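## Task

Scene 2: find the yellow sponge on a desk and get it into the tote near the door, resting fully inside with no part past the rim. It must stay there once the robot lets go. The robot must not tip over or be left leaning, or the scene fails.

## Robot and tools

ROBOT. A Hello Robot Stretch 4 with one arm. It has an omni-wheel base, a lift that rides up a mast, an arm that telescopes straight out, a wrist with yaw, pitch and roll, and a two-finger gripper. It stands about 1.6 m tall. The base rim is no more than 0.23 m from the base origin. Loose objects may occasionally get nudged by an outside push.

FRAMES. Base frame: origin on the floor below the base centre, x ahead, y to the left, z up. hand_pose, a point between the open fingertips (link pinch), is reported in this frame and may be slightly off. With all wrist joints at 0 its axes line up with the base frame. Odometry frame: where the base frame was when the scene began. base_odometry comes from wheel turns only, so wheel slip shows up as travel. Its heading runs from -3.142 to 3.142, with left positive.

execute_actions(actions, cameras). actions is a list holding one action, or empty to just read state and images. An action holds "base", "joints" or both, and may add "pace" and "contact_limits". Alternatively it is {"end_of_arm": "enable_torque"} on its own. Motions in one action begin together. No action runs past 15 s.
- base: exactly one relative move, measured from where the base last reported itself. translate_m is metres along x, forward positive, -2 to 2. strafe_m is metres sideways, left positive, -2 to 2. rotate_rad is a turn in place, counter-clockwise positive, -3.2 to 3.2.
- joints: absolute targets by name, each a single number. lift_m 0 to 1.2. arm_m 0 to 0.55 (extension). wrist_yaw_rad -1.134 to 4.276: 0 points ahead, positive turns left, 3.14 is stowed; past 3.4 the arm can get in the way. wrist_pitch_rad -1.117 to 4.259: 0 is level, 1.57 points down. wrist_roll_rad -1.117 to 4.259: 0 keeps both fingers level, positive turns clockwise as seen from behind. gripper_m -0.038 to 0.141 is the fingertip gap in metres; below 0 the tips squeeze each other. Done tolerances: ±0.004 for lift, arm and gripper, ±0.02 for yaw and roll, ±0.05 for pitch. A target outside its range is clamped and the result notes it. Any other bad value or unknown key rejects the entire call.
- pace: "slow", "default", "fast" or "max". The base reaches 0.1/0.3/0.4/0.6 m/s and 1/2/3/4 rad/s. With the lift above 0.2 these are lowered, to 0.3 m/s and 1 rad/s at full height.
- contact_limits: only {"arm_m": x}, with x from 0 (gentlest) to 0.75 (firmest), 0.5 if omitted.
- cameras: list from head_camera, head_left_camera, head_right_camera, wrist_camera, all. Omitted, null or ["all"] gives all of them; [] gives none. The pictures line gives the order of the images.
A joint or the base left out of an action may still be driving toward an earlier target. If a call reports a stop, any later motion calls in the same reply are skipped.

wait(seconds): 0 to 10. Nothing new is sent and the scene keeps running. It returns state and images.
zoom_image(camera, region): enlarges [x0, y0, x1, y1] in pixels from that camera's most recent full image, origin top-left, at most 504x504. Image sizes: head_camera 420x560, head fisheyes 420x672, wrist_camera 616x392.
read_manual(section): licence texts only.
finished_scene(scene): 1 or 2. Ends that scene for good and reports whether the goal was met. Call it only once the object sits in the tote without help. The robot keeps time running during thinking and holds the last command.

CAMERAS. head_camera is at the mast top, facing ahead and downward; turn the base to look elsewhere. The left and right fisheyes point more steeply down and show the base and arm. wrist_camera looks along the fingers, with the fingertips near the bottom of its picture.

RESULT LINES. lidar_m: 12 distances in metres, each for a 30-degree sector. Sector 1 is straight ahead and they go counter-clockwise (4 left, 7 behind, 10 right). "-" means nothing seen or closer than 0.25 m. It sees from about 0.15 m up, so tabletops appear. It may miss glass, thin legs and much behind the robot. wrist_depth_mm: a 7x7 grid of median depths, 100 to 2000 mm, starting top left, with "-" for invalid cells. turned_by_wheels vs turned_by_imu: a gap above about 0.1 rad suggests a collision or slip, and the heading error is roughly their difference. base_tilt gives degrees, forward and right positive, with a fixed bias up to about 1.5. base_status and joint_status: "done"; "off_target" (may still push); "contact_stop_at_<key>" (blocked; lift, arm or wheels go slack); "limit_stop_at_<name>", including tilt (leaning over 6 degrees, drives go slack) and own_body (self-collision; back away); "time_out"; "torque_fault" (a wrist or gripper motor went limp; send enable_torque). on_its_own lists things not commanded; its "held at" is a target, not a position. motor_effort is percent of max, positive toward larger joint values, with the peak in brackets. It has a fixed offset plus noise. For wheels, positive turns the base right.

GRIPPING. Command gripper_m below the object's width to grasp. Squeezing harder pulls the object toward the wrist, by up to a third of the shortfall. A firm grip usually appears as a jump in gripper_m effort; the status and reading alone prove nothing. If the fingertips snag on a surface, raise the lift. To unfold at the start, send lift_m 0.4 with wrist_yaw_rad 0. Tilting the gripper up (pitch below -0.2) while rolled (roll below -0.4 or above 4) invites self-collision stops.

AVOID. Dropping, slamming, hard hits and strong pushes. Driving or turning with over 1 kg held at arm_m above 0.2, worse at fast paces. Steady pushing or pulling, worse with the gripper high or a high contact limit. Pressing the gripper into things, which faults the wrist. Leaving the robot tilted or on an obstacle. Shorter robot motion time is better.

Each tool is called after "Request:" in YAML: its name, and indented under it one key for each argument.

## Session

Request:
execute_actions:
  actions: []

Scene clock: 0.00 s.
base_odometry: x=+0.000 y=+0.000 heading=+0.000 (m, m, rad; odometry frame)
turned_by_wheels: +0.000 (rad since the last result)
turned_by_imu: +0.000 (rad since the last result)
base_tilt: forward=+0.4 right=-0.2 (deg)
lidar_m: 0.78 0.81 1.17 1.14 1.85 0.95 0.89 0.96 1.40 1.65 1.09 0.81
base_status: not commanded
joint_positions: lift_m=+0.223 arm_m=-0.002 wrist_yaw_rad=+3.082 wrist_pitch_rad=-0.004 wrist_roll_rad=-0.009 gripper_m=+0.057
joint_status: not commanded
motor_effort: lift_m=+19 arm_m=+0 wrist_yaw_rad=-1 wrist_pitch_rad=-5 wrist_roll_rad=+0 gripper_m=-2 wheel_0=+0 wheel_1=+1 wheel_2=+0 (%)
hand_pose: x=-0.1134 y=+0.1044 z=+0.4018 quat_wxyz=(+0.030, +0.002, -0.004, +1.000) (m; base frame)
wrist_depth_mm: - 137 991 1025 1060 1060 - / - 138 1008 1025 1060 1078 - / 108 139 1025 1042 1060 1078 - / 131 154 1008 1025 1078 1098 - / 991 991 1025 1025 1078 1098 - / 960 991 193 1025 198 1138 1336 / 960 917 1008 122 946 931 946
pictures: head_camera, head_left_camera, head_right_camera, wrist_camera
Images, in order (width x height): head_camera 420x560, head_left_camera 420x672, head_right_camera 420x672, wrist_camera 616x392.

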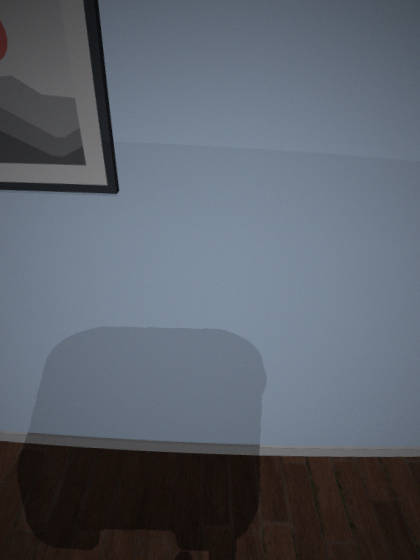

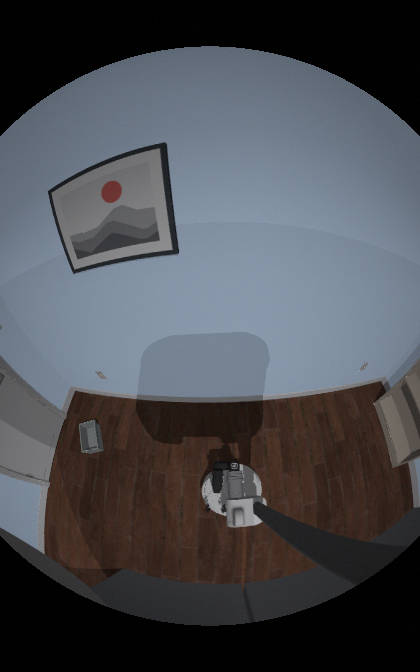

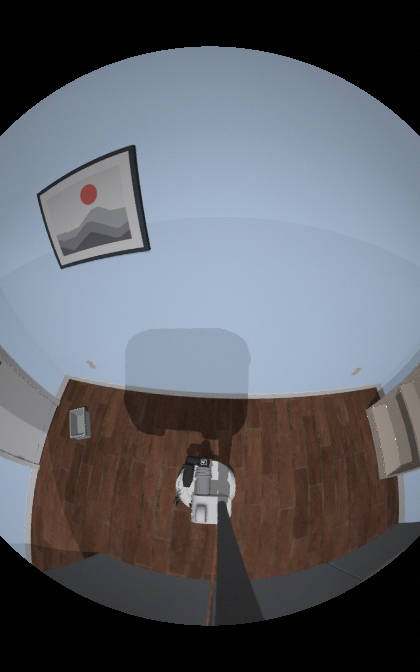

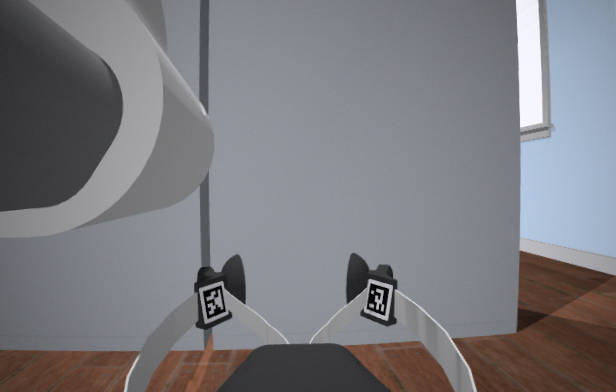

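Request:
execute_actions:
  actions:
    - {"base": {"rotate_rad": 2.0}, "joints": {"lift_m": 0.2}, "pace": "max"}

Scene clock: 14.20 s.
base_odometry: x=+0.000 y=+0.000 heading=+2.001 (m, m, rad; odometry frame)
turned_by_wheels: +2.001 (rad since the last result)
turned_by_imu: +2.036 (rad since the last result)
base_tilt: forward=+0.3 right=-0.4 (deg)
lidar_m: 1.78 0.99 0.92 0.94 1.26 1.65 1.21 0.83 0.76 0.81 1.05 1.14
base_status: done
joint_positions: lift_m=+0.200 arm_m=-0.002 wrist_yaw_rad=+3.082 wrist_pitch_rad=-0.004 wrist_roll_rad=-0.009 gripper_m=+0.057
joint_status: all done
motor_effort: lift_m=+18(17) arm_m=+0(0) wrist_yaw_rad=+0(1) wrist_pitch_rad=-4(6) wrist_roll_rad=+0(0) gripper_m=-3(2) wheel_0=+2(12) wheel_1=+2(9) wheel_2=+3(11) (%)
hand_pose: x=-0.1134 y=+0.1044 z=+0.3794 quat_wxyz=(+0.030, +0.002, -0.004, +1.000) (m; base frame)
wrist_depth_mm: - 138 1661 - 1921 1756 1661 / - 138 1618 - 1808 1808 1661 / 109 138 1576 - 1863 1708 1708 / 131 155 1618 - 1863 1756 1708 / 917 1138 1499 - 1808 1808 1708 / 917 1098 194 1308 198 1308 1205 / 866 878 931 122 891 878 904
pictures: head_camera, head_left_camera, head_right_camera, wrist_camera
Images, in order (width x height): head_camera 420x560, head_left_camera 420x672, head_right_camera 420x672, wrist_camera 616x392.

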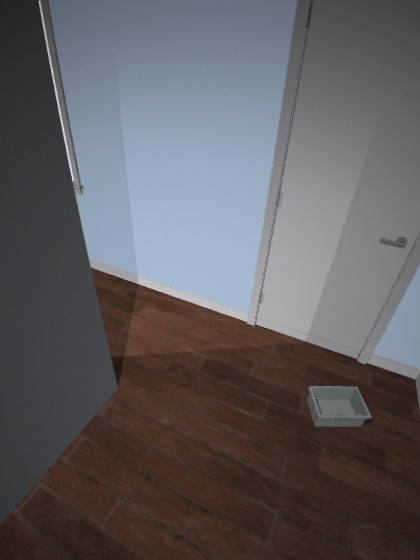

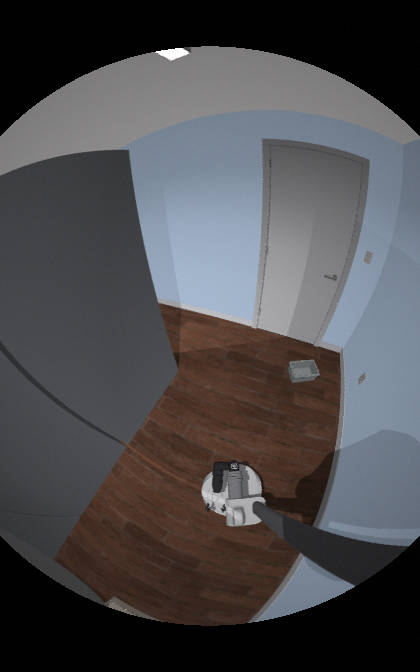

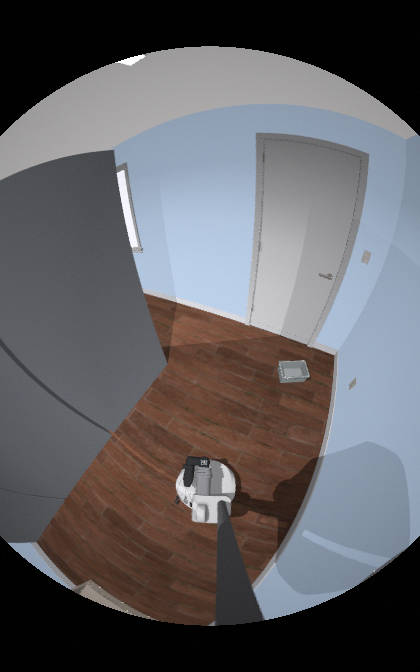

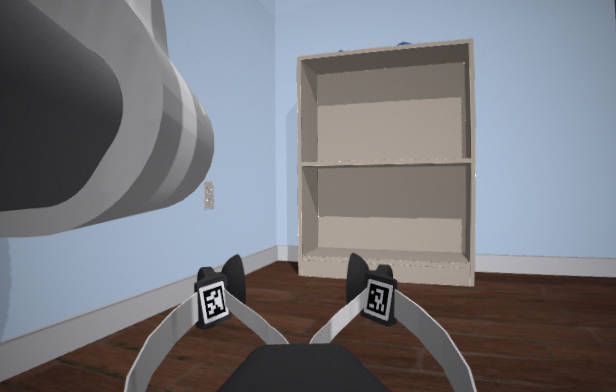

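Request:
execute_actions:
  actions:
    - {"base": {"translate_m": 1.45}, "pace": "max"}
  cameras: ["head_left_camera", "head_right_camera"]

Request:
execute_actions:
  actions:
    - {"base": {"rotate_rad": 1.075}, "pace": "max"}

Scene clock: 31.37 s.
base_odometry: x=-0.604 y=+1.318 heading=+2.000 (m, m, rad; odometry frame)
turned_by_wheels: +0.000 (rad since the last result)
turned_by_imu: +0.004 (rad since the last result)
base_tilt: forward=+0.3 right=-0.1 (deg)
lidar_m: 0.47 0.67 1.49 0.71 0.53 0.93 2.21 1.51 0.84 0.72 0.49 0.47
base_status: done
joint_positions: lift_m=+0.200 arm_m=-0.002 wrist_yaw_rad=+3.082 wrist_pitch_rad=-0.004 wrist_roll_rad=-0.009 gripper_m=+0.057
joint_status: not commanded
motor_effort: lift_m=+18(18) arm_m=+0(0) wrist_yaw_rad=-1(0) wrist_pitch_rad=-5(6) wrist_roll_rad=+0(1) gripper_m=-4(5) wheel_0=-1(8) wheel_1=-1(6) wheel_2=+1(15) (%)
hand_pose: x=-0.1134 y=+0.1044 z=+0.3793 quat_wxyz=(+0.030, +0.002, -0.004, +1.000) (m; base frame)
wrist_depth_mm: - 137 - - - 1366 488 / - 138 - - - 1397 504 / 109 139 - - - 1430 508 / 131 155 - - - 1430 508 / 1537 1921 - - - 1430 504 / 1281 1336 193 1308 199 1098 496 / 904 878 960 122 866 809 484
pictures: head_left_camera, head_right_camera
Images, in order (width x height): head_left_camera 420x672, head_right_camera 420x672.

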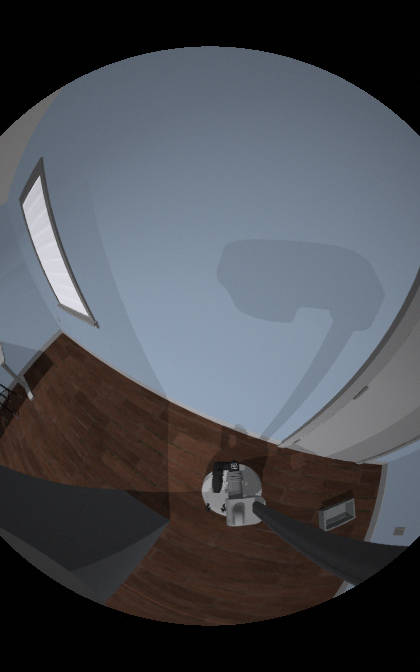

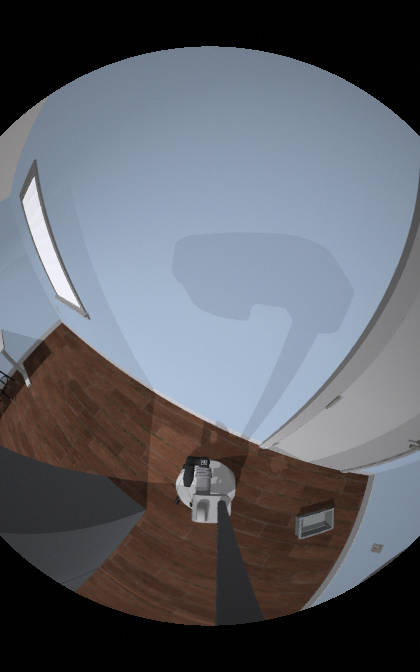

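Scene clock: 32.70 s.
base_odometry: x=-0.604 y=+1.318 heading=+3.076 (m, m, rad; odometry frame)
turned_by_wheels: +1.075 (rad since the last result)
turned_by_imu: +1.094 (rad since the last result)
base_tilt: forward=+0.3 right=-0.3 (deg)
lidar_m: 1.66 0.69 0.54 1.03 2.07 1.51 0.77 0.69 0.51 0.47 0.50 0.69
base_status: done
joint_positions: lift_m=+0.200 arm_m=-0.002 wrist_yaw_rad=+3.082 wrist_pitch_rad=-0.004 wrist_roll_rad=-0.009 gripper_m=+0.057
joint_status: not commanded
motor_effort: lift_m=+18(18) arm_m=+0(0) wrist_yaw_rad=-1(1) wrist_pitch_rad=-7(6) wrist_roll_rad=-1(1) gripper_m=-2(3) wheel_0=+0(9) wheel_1=+1(9) wheel_2=+1(11) (%)
hand_pose: x=-0.1134 y=+0.1044 z=+0.3793 quat_wxyz=(+0.030, +0.002, -0.004, +1.000) (m; base frame)
wrist_depth_mm: - 137 1464 1499 1576 1661 1708 / - 138 1499 1499 1618 1708 1661 / 109 138 1537 1576 1618 1708 1708 / 132 155 1537 1576 1618 1756 1708 / 1008 1464 1499 1576 1576 1618 1708 / 991 1308 192 1336 198 1308 1255 / 878 878 891 122 891 866 904
pictures: head_camera, head_left_camera, head_right_camera, wrist_camera
Images, in order (width x height): head_camera 420x560, head_left_camera 420x672, head_right_camera 420x672, wrist_camera 616x392.

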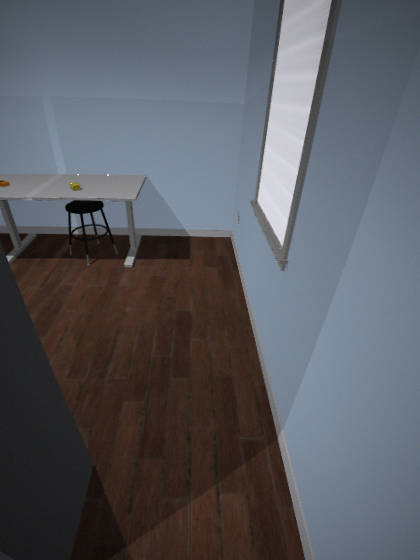

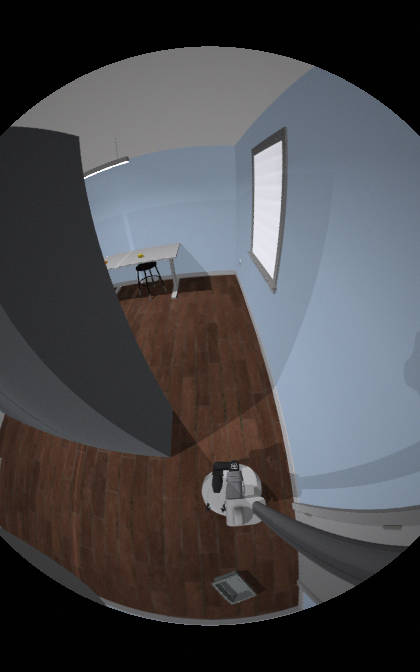

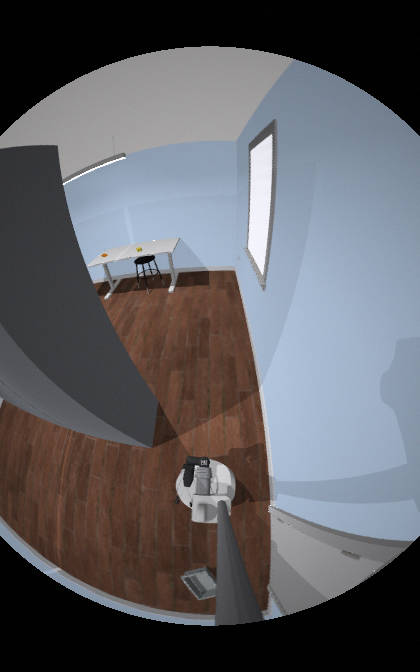

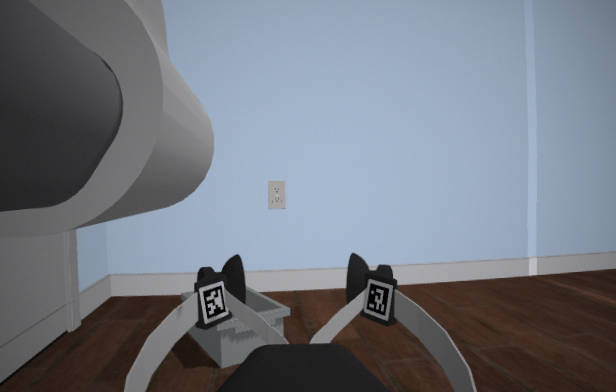

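Request:
zoom_image:
  camera: "head_camera"
  region: [0, 160, 160, 280]

Region (0, 160, 160, 280) of head_camera's 420x560 image, scaled by 3.150, with more detail than that image has; it fills the top 378 rows of this view, and the rest is white.

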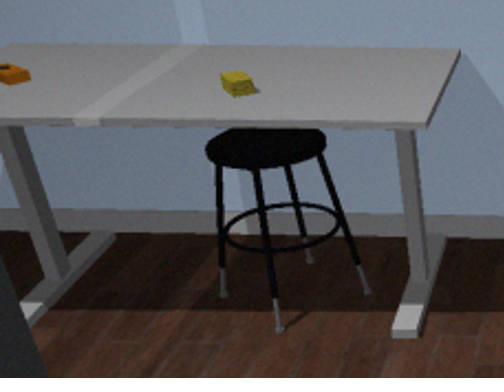

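Request:
execute_actions:
  actions:
    - {"base": {"translate_m": 0.75}, "joints": {"lift_m": 0.4, "wrist_yaw_rad": 0.0, "gripper_m": 0.12}, "pace": "max"}

Scene clock: 53.47 s.
base_odometry: x=-1.353 y=+1.367 heading=+3.076 (m, m, rad; odometry frame)
turned_by_wheels: +0.000 (rad since the last result)
turned_by_imu: +0.002 (rad since the last result)
base_tilt: forward=+0.3 right=-0.1 (deg)
lidar_m: 1.72 1.85 2.46 0.46 0.47 0.69 1.58 0.68 0.46 0.45 0.49 0.66
base_status: done
joint_positions: lift_m=+0.400 arm_m=-0.002 wrist_yaw_rad=+0.001 wrist_pitch_rad=-0.004 wrist_roll_rad=-0.009 gripper_m=+0.120
joint_status: all done
motor_effort: lift_m=+19(27) arm_m=+0(0) wrist_yaw_rad=-2(9) wrist_pitch_rad=-6(8) wrist_roll_rad=-1(0) gripper_m=+0(6) wheel_0=+0(8) wheel_1=+0(6) wheel_2=+1(15) (%)
hand_pose: x=+0.4579 y=-0.0873 z=+0.5793 quat_wxyz=(+1.000, -0.004, -0.002, +0.000) (m; base frame)
wrist_depth_mm: - - - - 1160 654 455 / - - - - 1138 647 488 / - - - - 1098 683 500 / - - - - 1182 691 504 / - - - - 1205 683 500 / 1863 1576 1537 1863 224 634 496 / 1281 1255 1397 122 1098 634 496
pictures: head_camera, head_left_camera, head_right_camera, wrist_camera
Images, in order (width x height): head_camera 420x560, head_left_camera 420x672, head_right_camera 420x672, wrist_camera 616x392.

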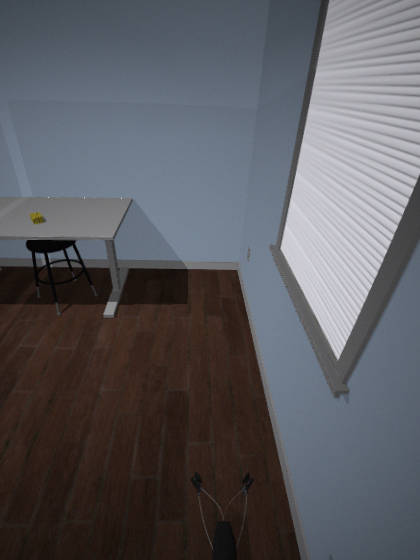

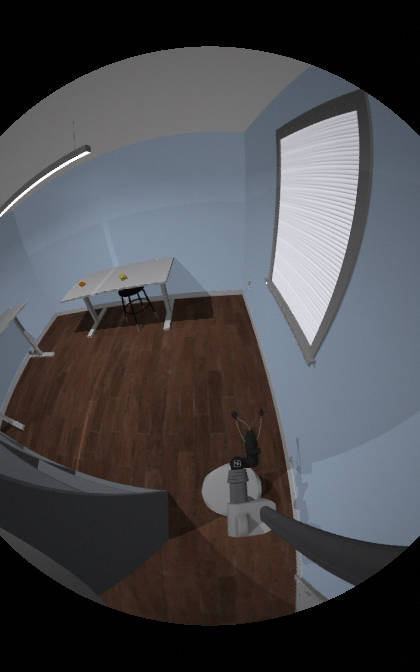

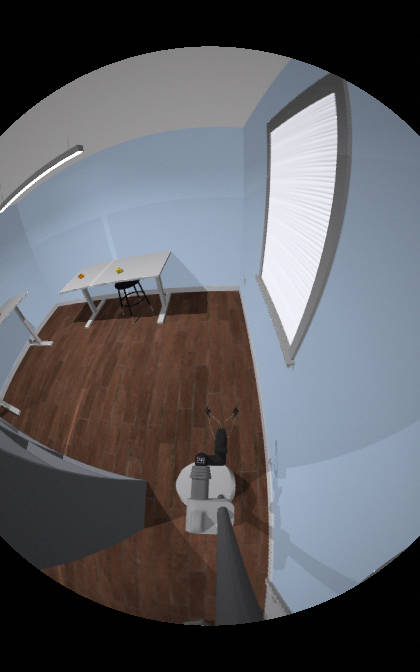

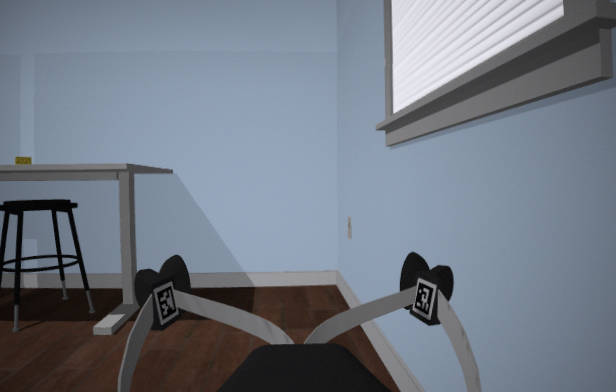

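Request:
execute_actions:
  actions:
    - {"base": {"rotate_rad": 0.546}, "joints": {"wrist_pitch_rad": 1.57, "arm_m": 0.12}, "pace": "max"}

Scene clock: 63.57 s.
base_odometry: x=-1.353 y=+1.367 heading=-2.661 (m, m, rad; odometry frame)
turned_by_wheels: +0.546 (rad since the last result)
turned_by_imu: +0.556 (rad since the last result)
base_tilt: forward=+0.5 right=-0.3 (deg)
lidar_m: 1.87 2.51 0.47 0.50 2.26 1.54 0.68 0.48 0.44 0.48 0.67 1.84
base_status: done
joint_positions: lift_m=+0.400 arm_m=+0.119 wrist_yaw_rad=+0.000 wrist_pitch_rad=+1.570 wrist_roll_rad=-0.009 gripper_m=+0.120
joint_status: all done
motor_effort: lift_m=+19(19) arm_m=+7(9) wrist_yaw_rad=-1(2) wrist_pitch_rad=+1(3) wrist_roll_rad=-1(1) gripper_m=+0(1) wheel_0=+1(7) wheel_1=+1(10) wheel_2=+0(10) (%)
hand_pose: x=+0.2900 y=-0.0874 z=+0.2897 quat_wxyz=(+0.707, -0.003, +0.707, +0.003) (m; base frame)
wrist_depth_mm: 496 492 500 508 504 512 521 / 492 496 504 508 512 517 521 / 496 500 508 500 512 521 525 / 496 500 504 517 517 525 521 / 504 500 512 512 517 521 535 / 504 504 359 525 226 530 530 / 508 336 329 121 525 535 544
pictures: head_camera, head_left_camera, head_right_camera, wrist_camera
Images, in order (width x height): head_camera 420x560, head_left_camera 420x672, head_right_camera 420x672, wrist_camera 616x392.

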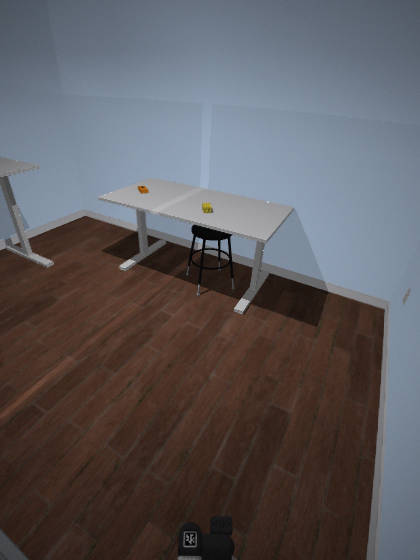

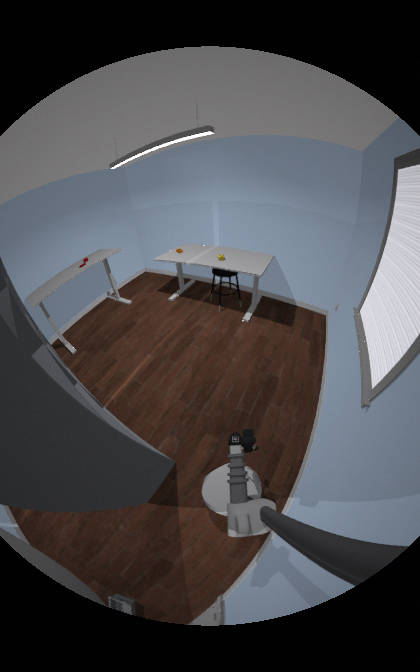

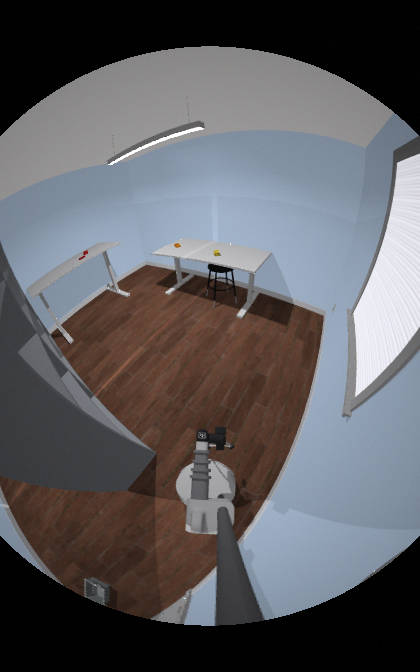

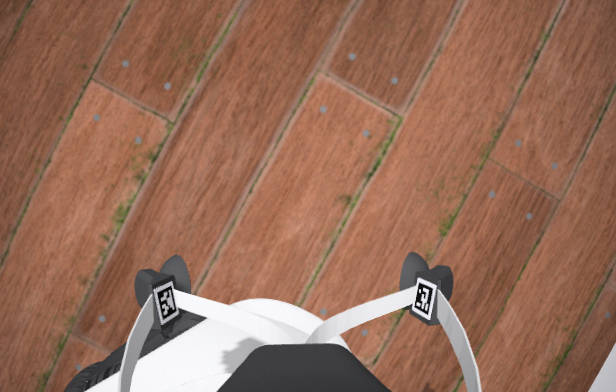

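Request:
zoom_image:
  camera: "head_camera"
  region: [160, 180, 300, 320]

Request:
zoom_image:
  camera: "head_camera"
  region: [187, 192, 227, 222]

Region (160, 180, 300, 320) of head_camera's 420x560 image, scaled by 3.600, with more detail than that image has.

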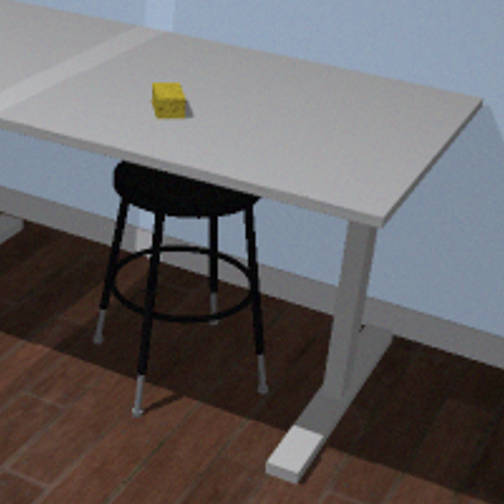

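Region (187, 192, 227, 222) of head_camera's 420x560 image, scaled by 12.600, with more detail than that image has; it fills the top 378 rows of this view, and the rest is white.

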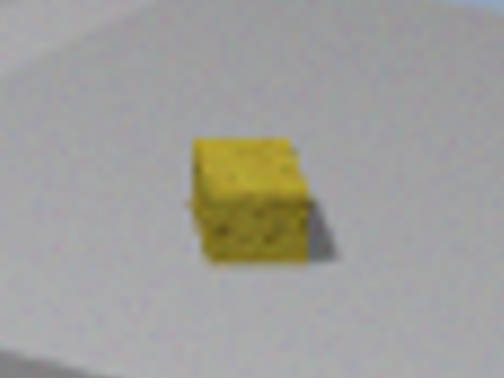

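Request:
execute_actions:
  actions:
    - {"base": {"translate_m": 1.7}, "joints": {"lift_m": 0.96, "arm_m": 0.4}, "pace": "max"}

Scene clock: 76.77 s.
base_odometry: x=-2.860 y=+0.582 heading=-2.661 (m, m, rad; odometry frame)
turned_by_wheels: +0.000 (rad since the last result)
turned_by_imu: +0.005 (rad since the last result)
base_tilt: forward=+0.4 right=-0.3 (deg)
lidar_m: 0.31 0.43 1.13 1.67 1.52 1.46 1.89 1.32 1.30 0.46 0.32 0.28
base_status: done
joint_positions: lift_m=+0.960 arm_m=+0.399 wrist_yaw_rad=+0.000 wrist_pitch_rad=+1.570 wrist_roll_rad=-0.009 gripper_m=+0.120
joint_status: all done
motor_effort: lift_m=+19(23) arm_m=+7(8) wrist_yaw_rad=-1(0) wrist_pitch_rad=-3(1) wrist_roll_rad=-1(0) gripper_m=+0(2) wheel_0=+1(7) wheel_1=+0(8) wheel_2=+1(14) (%)
hand_pose: x=+0.5699 y=-0.0874 z=+0.8497 quat_wxyz=(+0.707, -0.003, +0.707, +0.003) (m; base frame)
wrist_depth_mm: 338 340 345 349 353 355 359 / 340 342 345 349 353 355 357 / 340 345 347 351 353 357 359 / 342 345 349 353 357 359 362 / 345 345 351 309 362 359 366 / 347 351 353 357 224 364 366 / 349 347 353 122 364 364 370
pictures: head_camera, head_left_camera, head_right_camera, wrist_camera
Images, in order (width x height): head_camera 420x560, head_left_camera 420x672, head_right_camera 420x672, wrist_camera 616x392.

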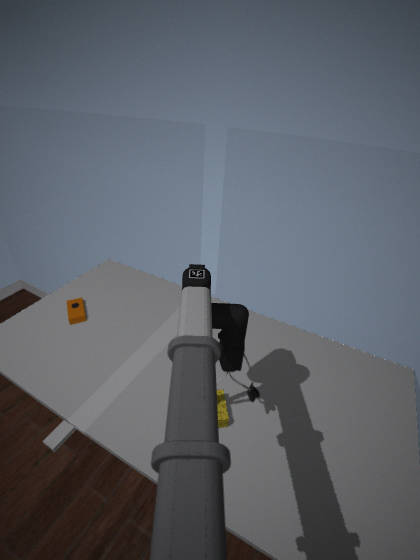

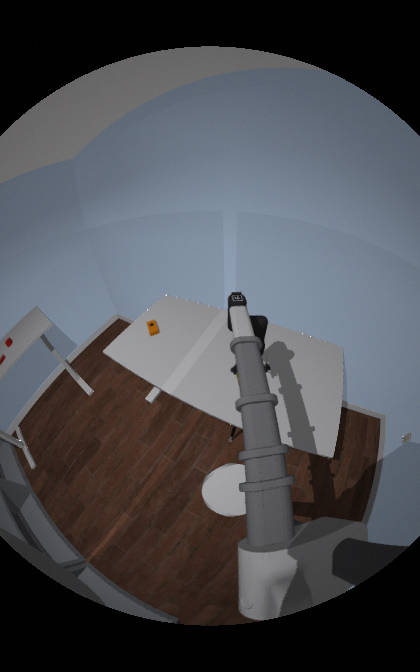

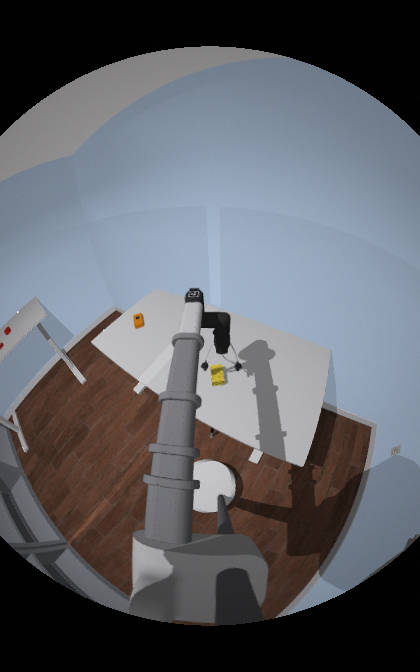

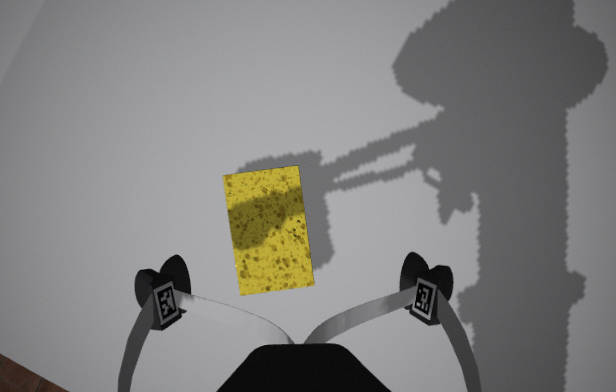

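Request:
execute_actions:
  actions:
    - {"base": {"strafe_m": 0.02}, "joints": {"lift_m": 0.912, "arm_m": 0.42, "wrist_roll_rad": -0.134, "gripper_m": 0.1}, "pace": "fast"}
  cameras: ["wrist_camera", "head_right_camera"]

Scene clock: 88.83 s.
base_odometry: x=-2.851 y=+0.564 heading=-2.661 (m, m, rad; odometry frame)
turned_by_wheels: +0.000 (rad since the last result)
turned_by_imu: +0.000 (rad since the last result)
base_tilt: forward=+0.3 right=-0.3 (deg)
lidar_m: 0.31 0.43 1.15 1.69 1.49 1.45 1.92 1.37 1.29 0.44 0.32 0.30
base_status: done
joint_positions: lift_m=+0.912 arm_m=+0.419 wrist_yaw_rad=+0.000 wrist_pitch_rad=+1.570 wrist_roll_rad=-0.134 gripper_m=+0.100
joint_status: all done
motor_effort: lift_m=+17(17) arm_m=+7(5) wrist_yaw_rad=+0(0) wrist_pitch_rad=+2(1) wrist_roll_rad=-1(5) gripper_m=-2(1) wheel_0=+0(8) wheel_1=-1(8) wheel_2=+1(1) (%)
hand_pose: x=+0.5899 y=-0.0874 z=+0.8019 quat_wxyz=(+0.706, -0.047, +0.705, +0.047) (m; base frame)
wrist_depth_mm: 293 296 297 301 306 307 310 / 293 296 297 301 304 306 312 / 294 298 301 303 309 312 314 / 297 301 301 266 309 312 314 / 301 300 303 263 309 310 315 / 300 300 213 263 206 314 319 / 301 304 307 123 317 317 320
pictures: head_right_camera, wrist_camera
Images, in order (width x height): head_right_camera 420x672, wrist_camera 616x392.

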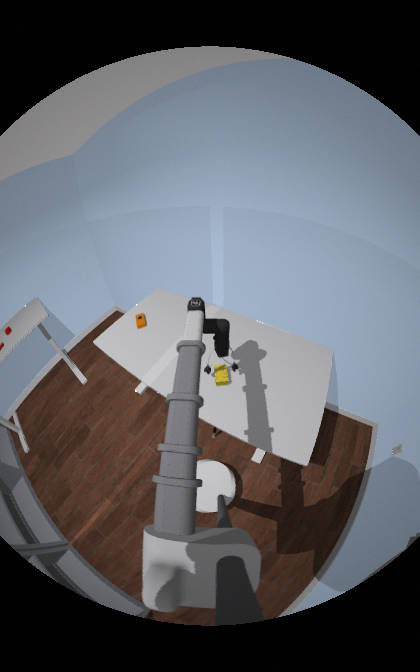

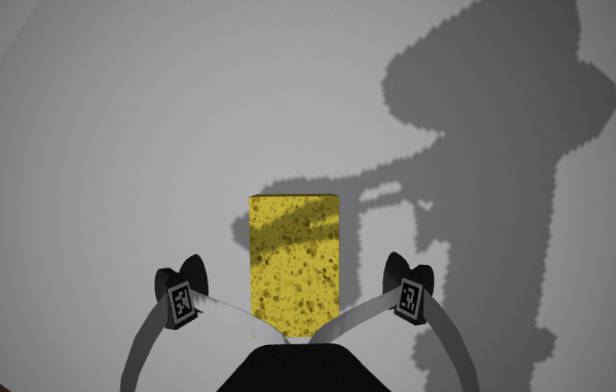

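Request:
execute_actions:
  actions:
    - {"joints": {"lift_m": 0.861, "gripper_m": 0.082}, "pace": "fast"}
  cameras: ["wrist_camera"]

Scene clock: 93.83 s.
base_odometry: x=-2.851 y=+0.564 heading=-2.661 (m, m, rad; odometry frame)
turned_by_wheels: +0.000 (rad since the last result)
turned_by_imu: +0.000 (rad since the last result)
base_tilt: forward=+0.5 right=-0.4 (deg)
lidar_m: 0.30 0.43 1.15 1.69 1.50 1.47 1.90 1.37 1.30 0.45 0.32 0.29
base_status: not commanded
joint_positions: lift_m=+0.861 arm_m=+0.419 wrist_yaw_rad=+0.000 wrist_pitch_rad=+1.570 wrist_roll_rad=-0.134 gripper_m=+0.082
joint_status: all done
motor_effort: lift_m=+16(16) arm_m=+7(7) wrist_yaw_rad=+0(1) wrist_pitch_rad=+0(1) wrist_roll_rad=-2(2) gripper_m=-1(2) wheel_0=+0(0) wheel_1=-2(2) wheel_2=+1(0) (%)
hand_pose: x=+0.5899 y=-0.0874 z=+0.7509 quat_wxyz=(+0.706, -0.047, +0.705, +0.047) (m; base frame)
wrist_depth_mm: 243 245 248 251 254 257 258 / 246 247 250 252 256 258 259 / 246 249 251 254 255 259 259 / 247 251 251 253 257 260 263 / 248 250 252 211 258 262 265 / 251 253 211 212 198 263 265 / 252 253 256 122 263 264 265
pictures: wrist_camera
Images, in order (width x height): wrist_camera 616x392.

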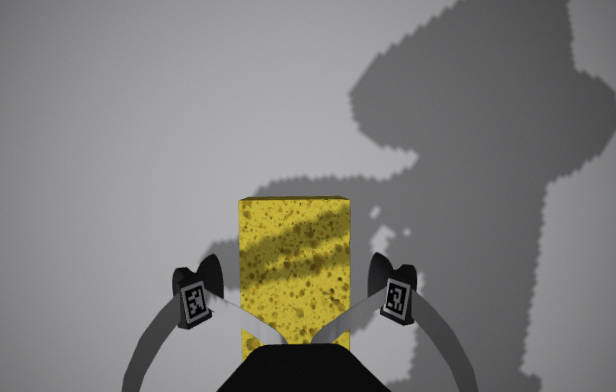

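Request:
execute_actions:
  actions:
    - {"joints": {"gripper_m": 0.022}}
  cameras: ["wrist_camera"]

Scene clock: 95.97 s.
base_odometry: x=-2.851 y=+0.564 heading=-2.661 (m, m, rad; odometry frame)
turned_by_wheels: +0.000 (rad since the last result)
turned_by_imu: +0.000 (rad since the last result)
base_tilt: forward=+0.4 right=-0.3 (deg)
lidar_m: 0.32 0.44 1.14 1.70 1.53 1.46 1.88 1.36 1.30 0.47 0.29 0.30
base_status: not commanded
joint_positions: lift_m=+0.861 arm_m=+0.419 wrist_yaw_rad=+0.000 wrist_pitch_rad=+1.570 wrist_roll_rad=-0.134 gripper_m=+0.023
joint_status: all done
motor_effort: lift_m=+16(16) arm_m=+7(7) wrist_yaw_rad=-1(1) wrist_pitch_rad=+0(1) wrist_roll_rad=-1(2) gripper_m=-24(22) wheel_0=+0(0) wheel_1=-1(2) wheel_2=+1(1) (%)
hand_pose: x=+0.5899 y=-0.0874 z=+0.7509 quat_wxyz=(+0.706, -0.047, +0.705, +0.047) (m; base frame)
wrist_depth_mm: 243 246 248 250 253 256 258 / 246 247 249 252 255 256 258 / 246 249 251 253 256 257 259 / 249 250 253 254 257 258 260 / 250 251 253 200 260 259 264 / 250 252 192 202 192 263 265 / 251 253 256 123 262 265 266
pictures: wrist_camera
Images, in order (width x height): wrist_camera 616x392.

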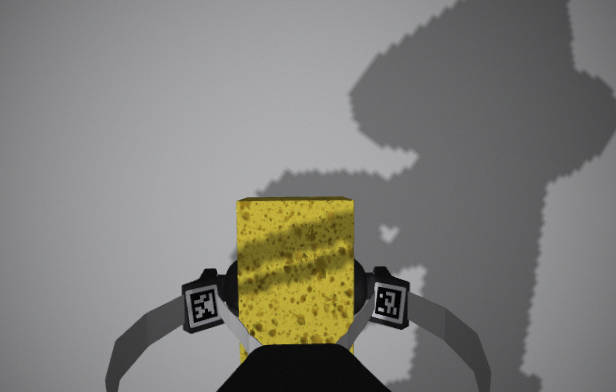

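Request:
execute_actions:
  actions:
    - {"base": {"translate_m": -1.5}, "joints": {"lift_m": 0.885, "arm_m": 0.01}, "pace": "max"}

Scene clock: 127.43 s.
base_odometry: x=-1.521 y=+1.257 heading=-2.661 (m, m, rad; odometry frame)
turned_by_wheels: +0.000 (rad since the last result)
turned_by_imu: -0.004 (rad since the last result)
base_tilt: forward=+0.2 right=-0.3 (deg)
lidar_m: 1.65 2.27 0.69 0.40 0.52 1.68 0.84 0.58 0.58 0.60 0.76 1.69
base_status: done
joint_positions: lift_m=+0.885 arm_m=+0.011 wrist_yaw_rad=+0.000 wrist_pitch_rad=+1.570 wrist_roll_rad=-0.134 gripper_m=+0.023
joint_status: all done
motor_effort: lift_m=+20(23) arm_m=-7(7) wrist_yaw_rad=+0(1) wrist_pitch_rad=+2(1) wrist_roll_rad=-1(1) gripper_m=-22(24) wheel_0=+0(4) wheel_1=+1(4) wheel_2=+0(11) (%)
hand_pose: x=+0.1823 y=-0.0874 z=+0.7746 quat_wxyz=(+0.706, -0.047, +0.705, +0.047) (m; base frame)
wrist_depth_mm: 931 960 960 991 991 991 1025 / 960 946 991 976 991 991 1008 / 960 976 960 976 991 1008 1008 / 960 976 976 991 991 1008 1025 / 878 960 778 200 1025 1008 904 / 960 976 191 202 191 946 798 / 960 991 768 123 1008 831 732
pictures: head_camera, head_left_camera, head_right_camera, wrist_camera
Images, in order (width x height): head_camera 420x560, head_left_camera 420x672, head_right_camera 420x672, wrist_camera 616x392.

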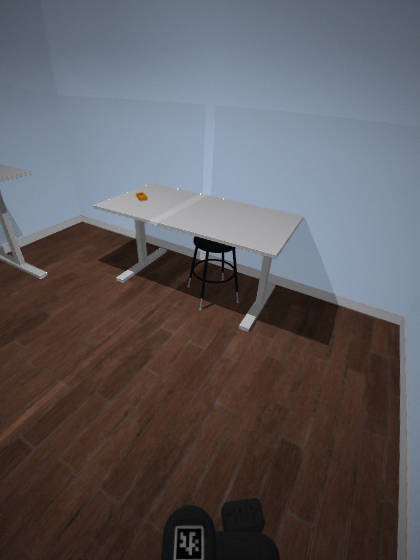

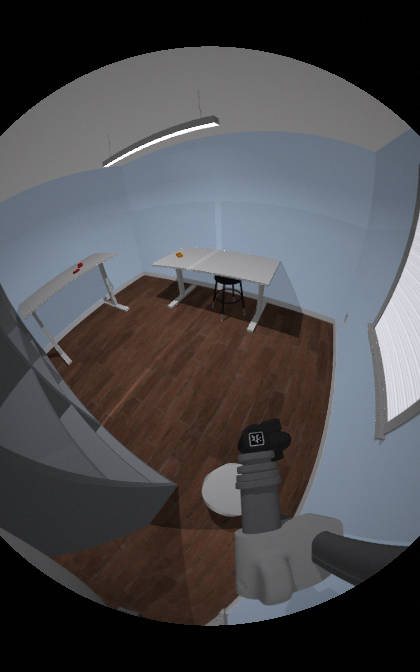

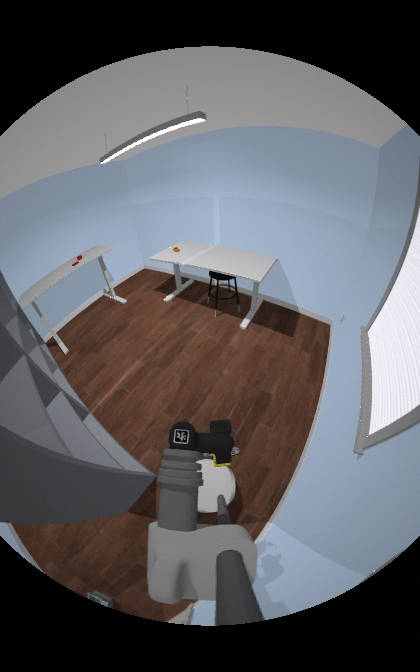

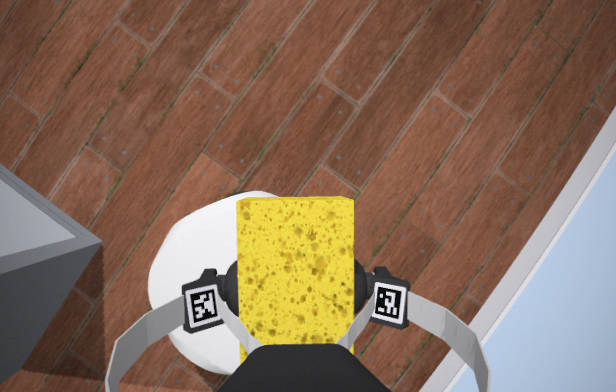

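Request:
execute_actions:
  actions:
    - {"base": {"rotate_rad": 2.63}, "joints": {"lift_m": 0.42, "wrist_roll_rad": 1.19}, "pace": "max"}

Scene clock: 131.37 s.
base_odometry: x=-1.521 y=+1.257 heading=-0.031 (m, m, rad; odometry frame)
turned_by_wheels: +2.630 (rad since the last result)
turned_by_imu: +2.677 (rad since the last result)
base_tilt: forward=+0.3 right=-0.3 (deg)
lidar_m: 1.67 0.83 0.59 0.55 0.58 0.81 1.67 1.69 2.36 0.67 0.39 0.50
base_status: done
joint_positions: lift_m=+0.420 arm_m=+0.011 wrist_yaw_rad=+0.000 wrist_pitch_rad=+1.570 wrist_roll_rad=+1.190 gripper_m=+0.023
joint_status: all done
motor_effort: lift_m=+18(17) arm_m=-7(7) wrist_yaw_rad=-1(0) wrist_pitch_rad=+1(2) wrist_roll_rad=+1(5) gripper_m=-22(22) wheel_0=+0(7) wheel_1=-1(8) wheel_2=+1(7) (%)
hand_pose: x=+0.1825 y=-0.0874 z=+0.3098 quat_wxyz=(+0.586, +0.396, +0.585, -0.396) (m; base frame)
wrist_depth_mm: 504 512 517 521 535 539 539 / 512 517 517 521 530 539 549 / 512 521 521 525 539 544 554 / 512 517 525 525 343 343 549 / 521 521 530 200 327 330 336 / 517 530 190 201 191 330 332 / 521 530 535 123 330 332 336
pictures: head_camera, head_left_camera, head_right_camera, wrist_camera
Images, in order (width x height): head_camera 420x560, head_left_camera 420x672, head_right_camera 420x672, wrist_camera 616x392.

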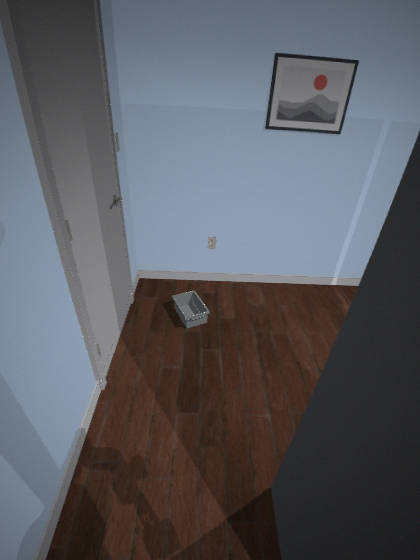

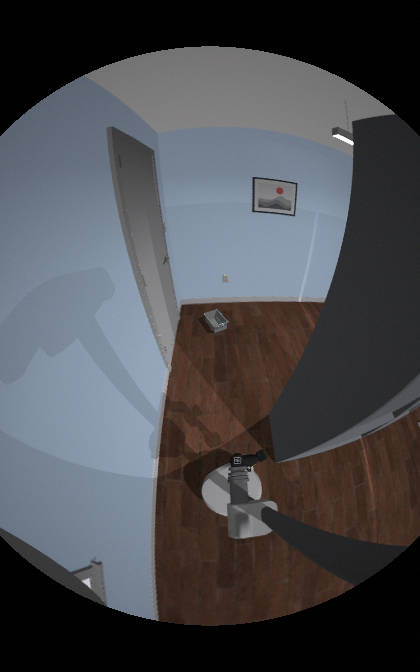

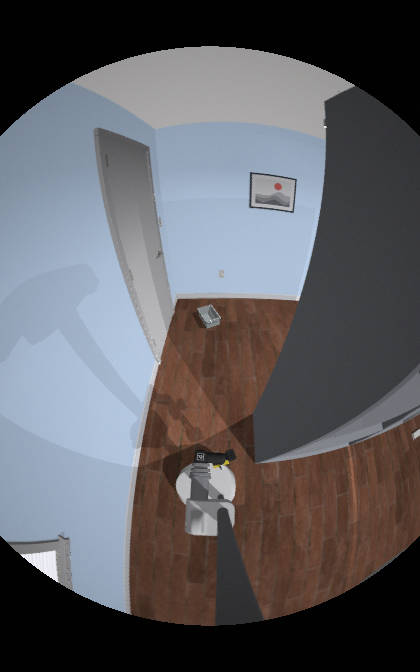

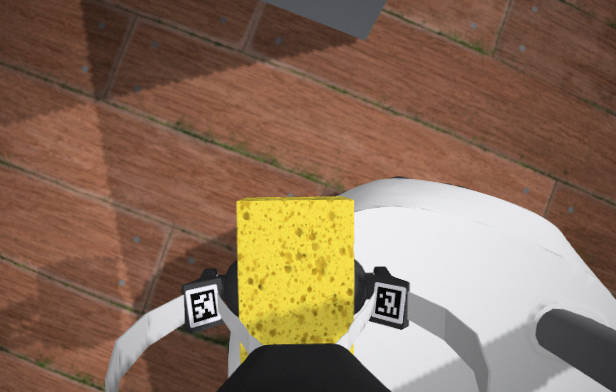

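Request:
zoom_image:
  camera: "head_camera"
  region: [150, 270, 230, 340]

Region (150, 270, 230, 340) of head_camera's 420x560 image, scaled by 6.300, with more detail than that image has; it fills the top 441 rows of this view, and the rest is white.

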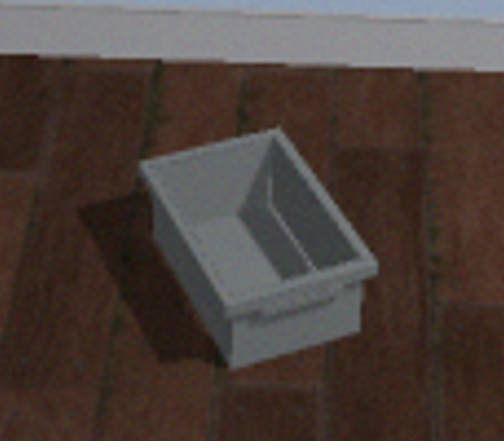

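Request:
execute_actions:
  actions:
    - {"base": {"translate_m": 1.3}, "joints": {"arm_m": 0.3, "lift_m": 0.36, "wrist_yaw_rad": 2.0, "wrist_roll_rad": -0.01}, "pace": "max"}

Scene clock: 152.33 s.
base_odometry: x=-0.221 y=+1.217 heading=-0.031 (m, m, rad; odometry frame)
turned_by_wheels: +0.000 (rad since the last result)
turned_by_imu: +0.003 (rad since the last result)
base_tilt: forward=+0.3 right=-0.2 (deg)
lidar_m: 0.40 0.58 0.55 0.53 0.57 0.81 2.36 0.76 0.98 2.79 1.49 1.10
base_status: done
joint_positions: lift_m=+0.360 arm_m=+0.299 wrist_yaw_rad=+1.999 wrist_pitch_rad=+1.570 wrist_roll_rad=-0.010 gripper_m=+0.023
joint_status: all done
motor_effort: lift_m=+18(16) arm_m=+7(9) wrist_yaw_rad=+1(7) wrist_pitch_rad=+2(2) wrist_roll_rad=-1(5) gripper_m=-24(22) wheel_0=+0(9) wheel_1=-2(6) wheel_2=+1(12) (%)
hand_pose: x=+0.5491 y=+0.0365 z=+0.2498 quat_wxyz=(+0.379, -0.597, +0.379, +0.597) (m; base frame)
wrist_depth_mm: 452 455 462 462 469 469 477 / 455 455 459 462 469 477 480 / 455 462 462 466 473 484 484 / 462 455 462 466 473 484 484 / 466 462 466 200 473 480 488 / 459 462 191 201 191 484 488 / 469 466 473 123 488 484 488
pictures: head_camera, head_left_camera, head_right_camera, wrist_camera
Images, in order (width x height): head_camera 420x560, head_left_camera 420x672, head_right_camera 420x672, wrist_camera 616x392.

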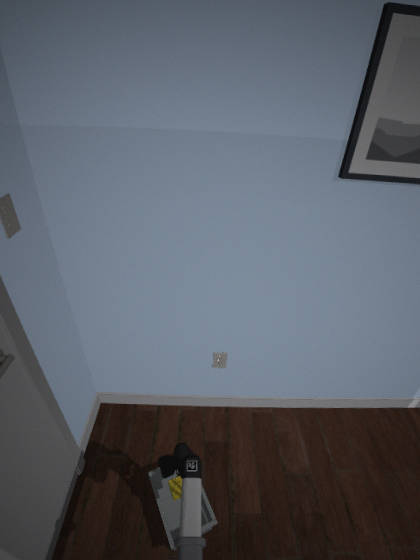

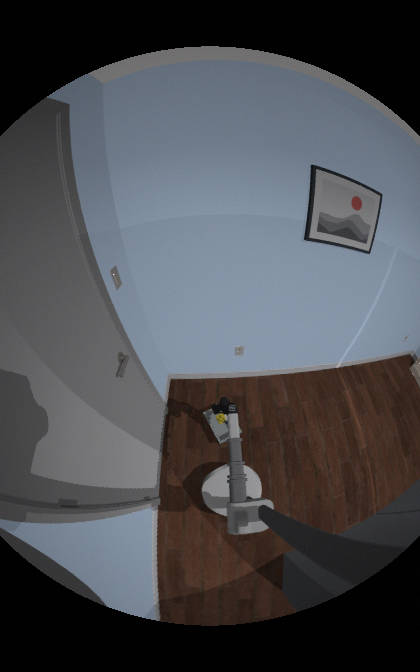

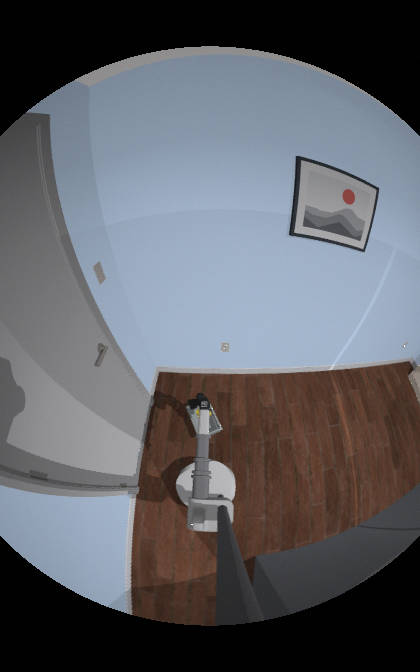

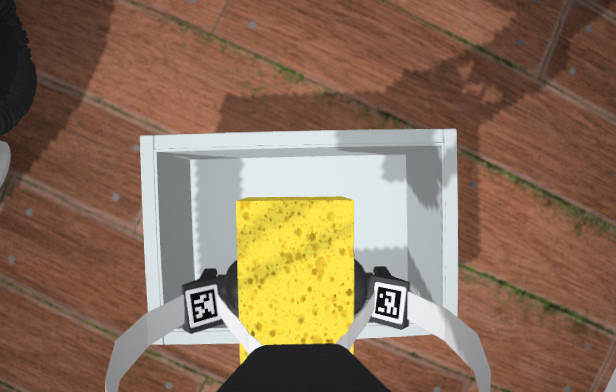

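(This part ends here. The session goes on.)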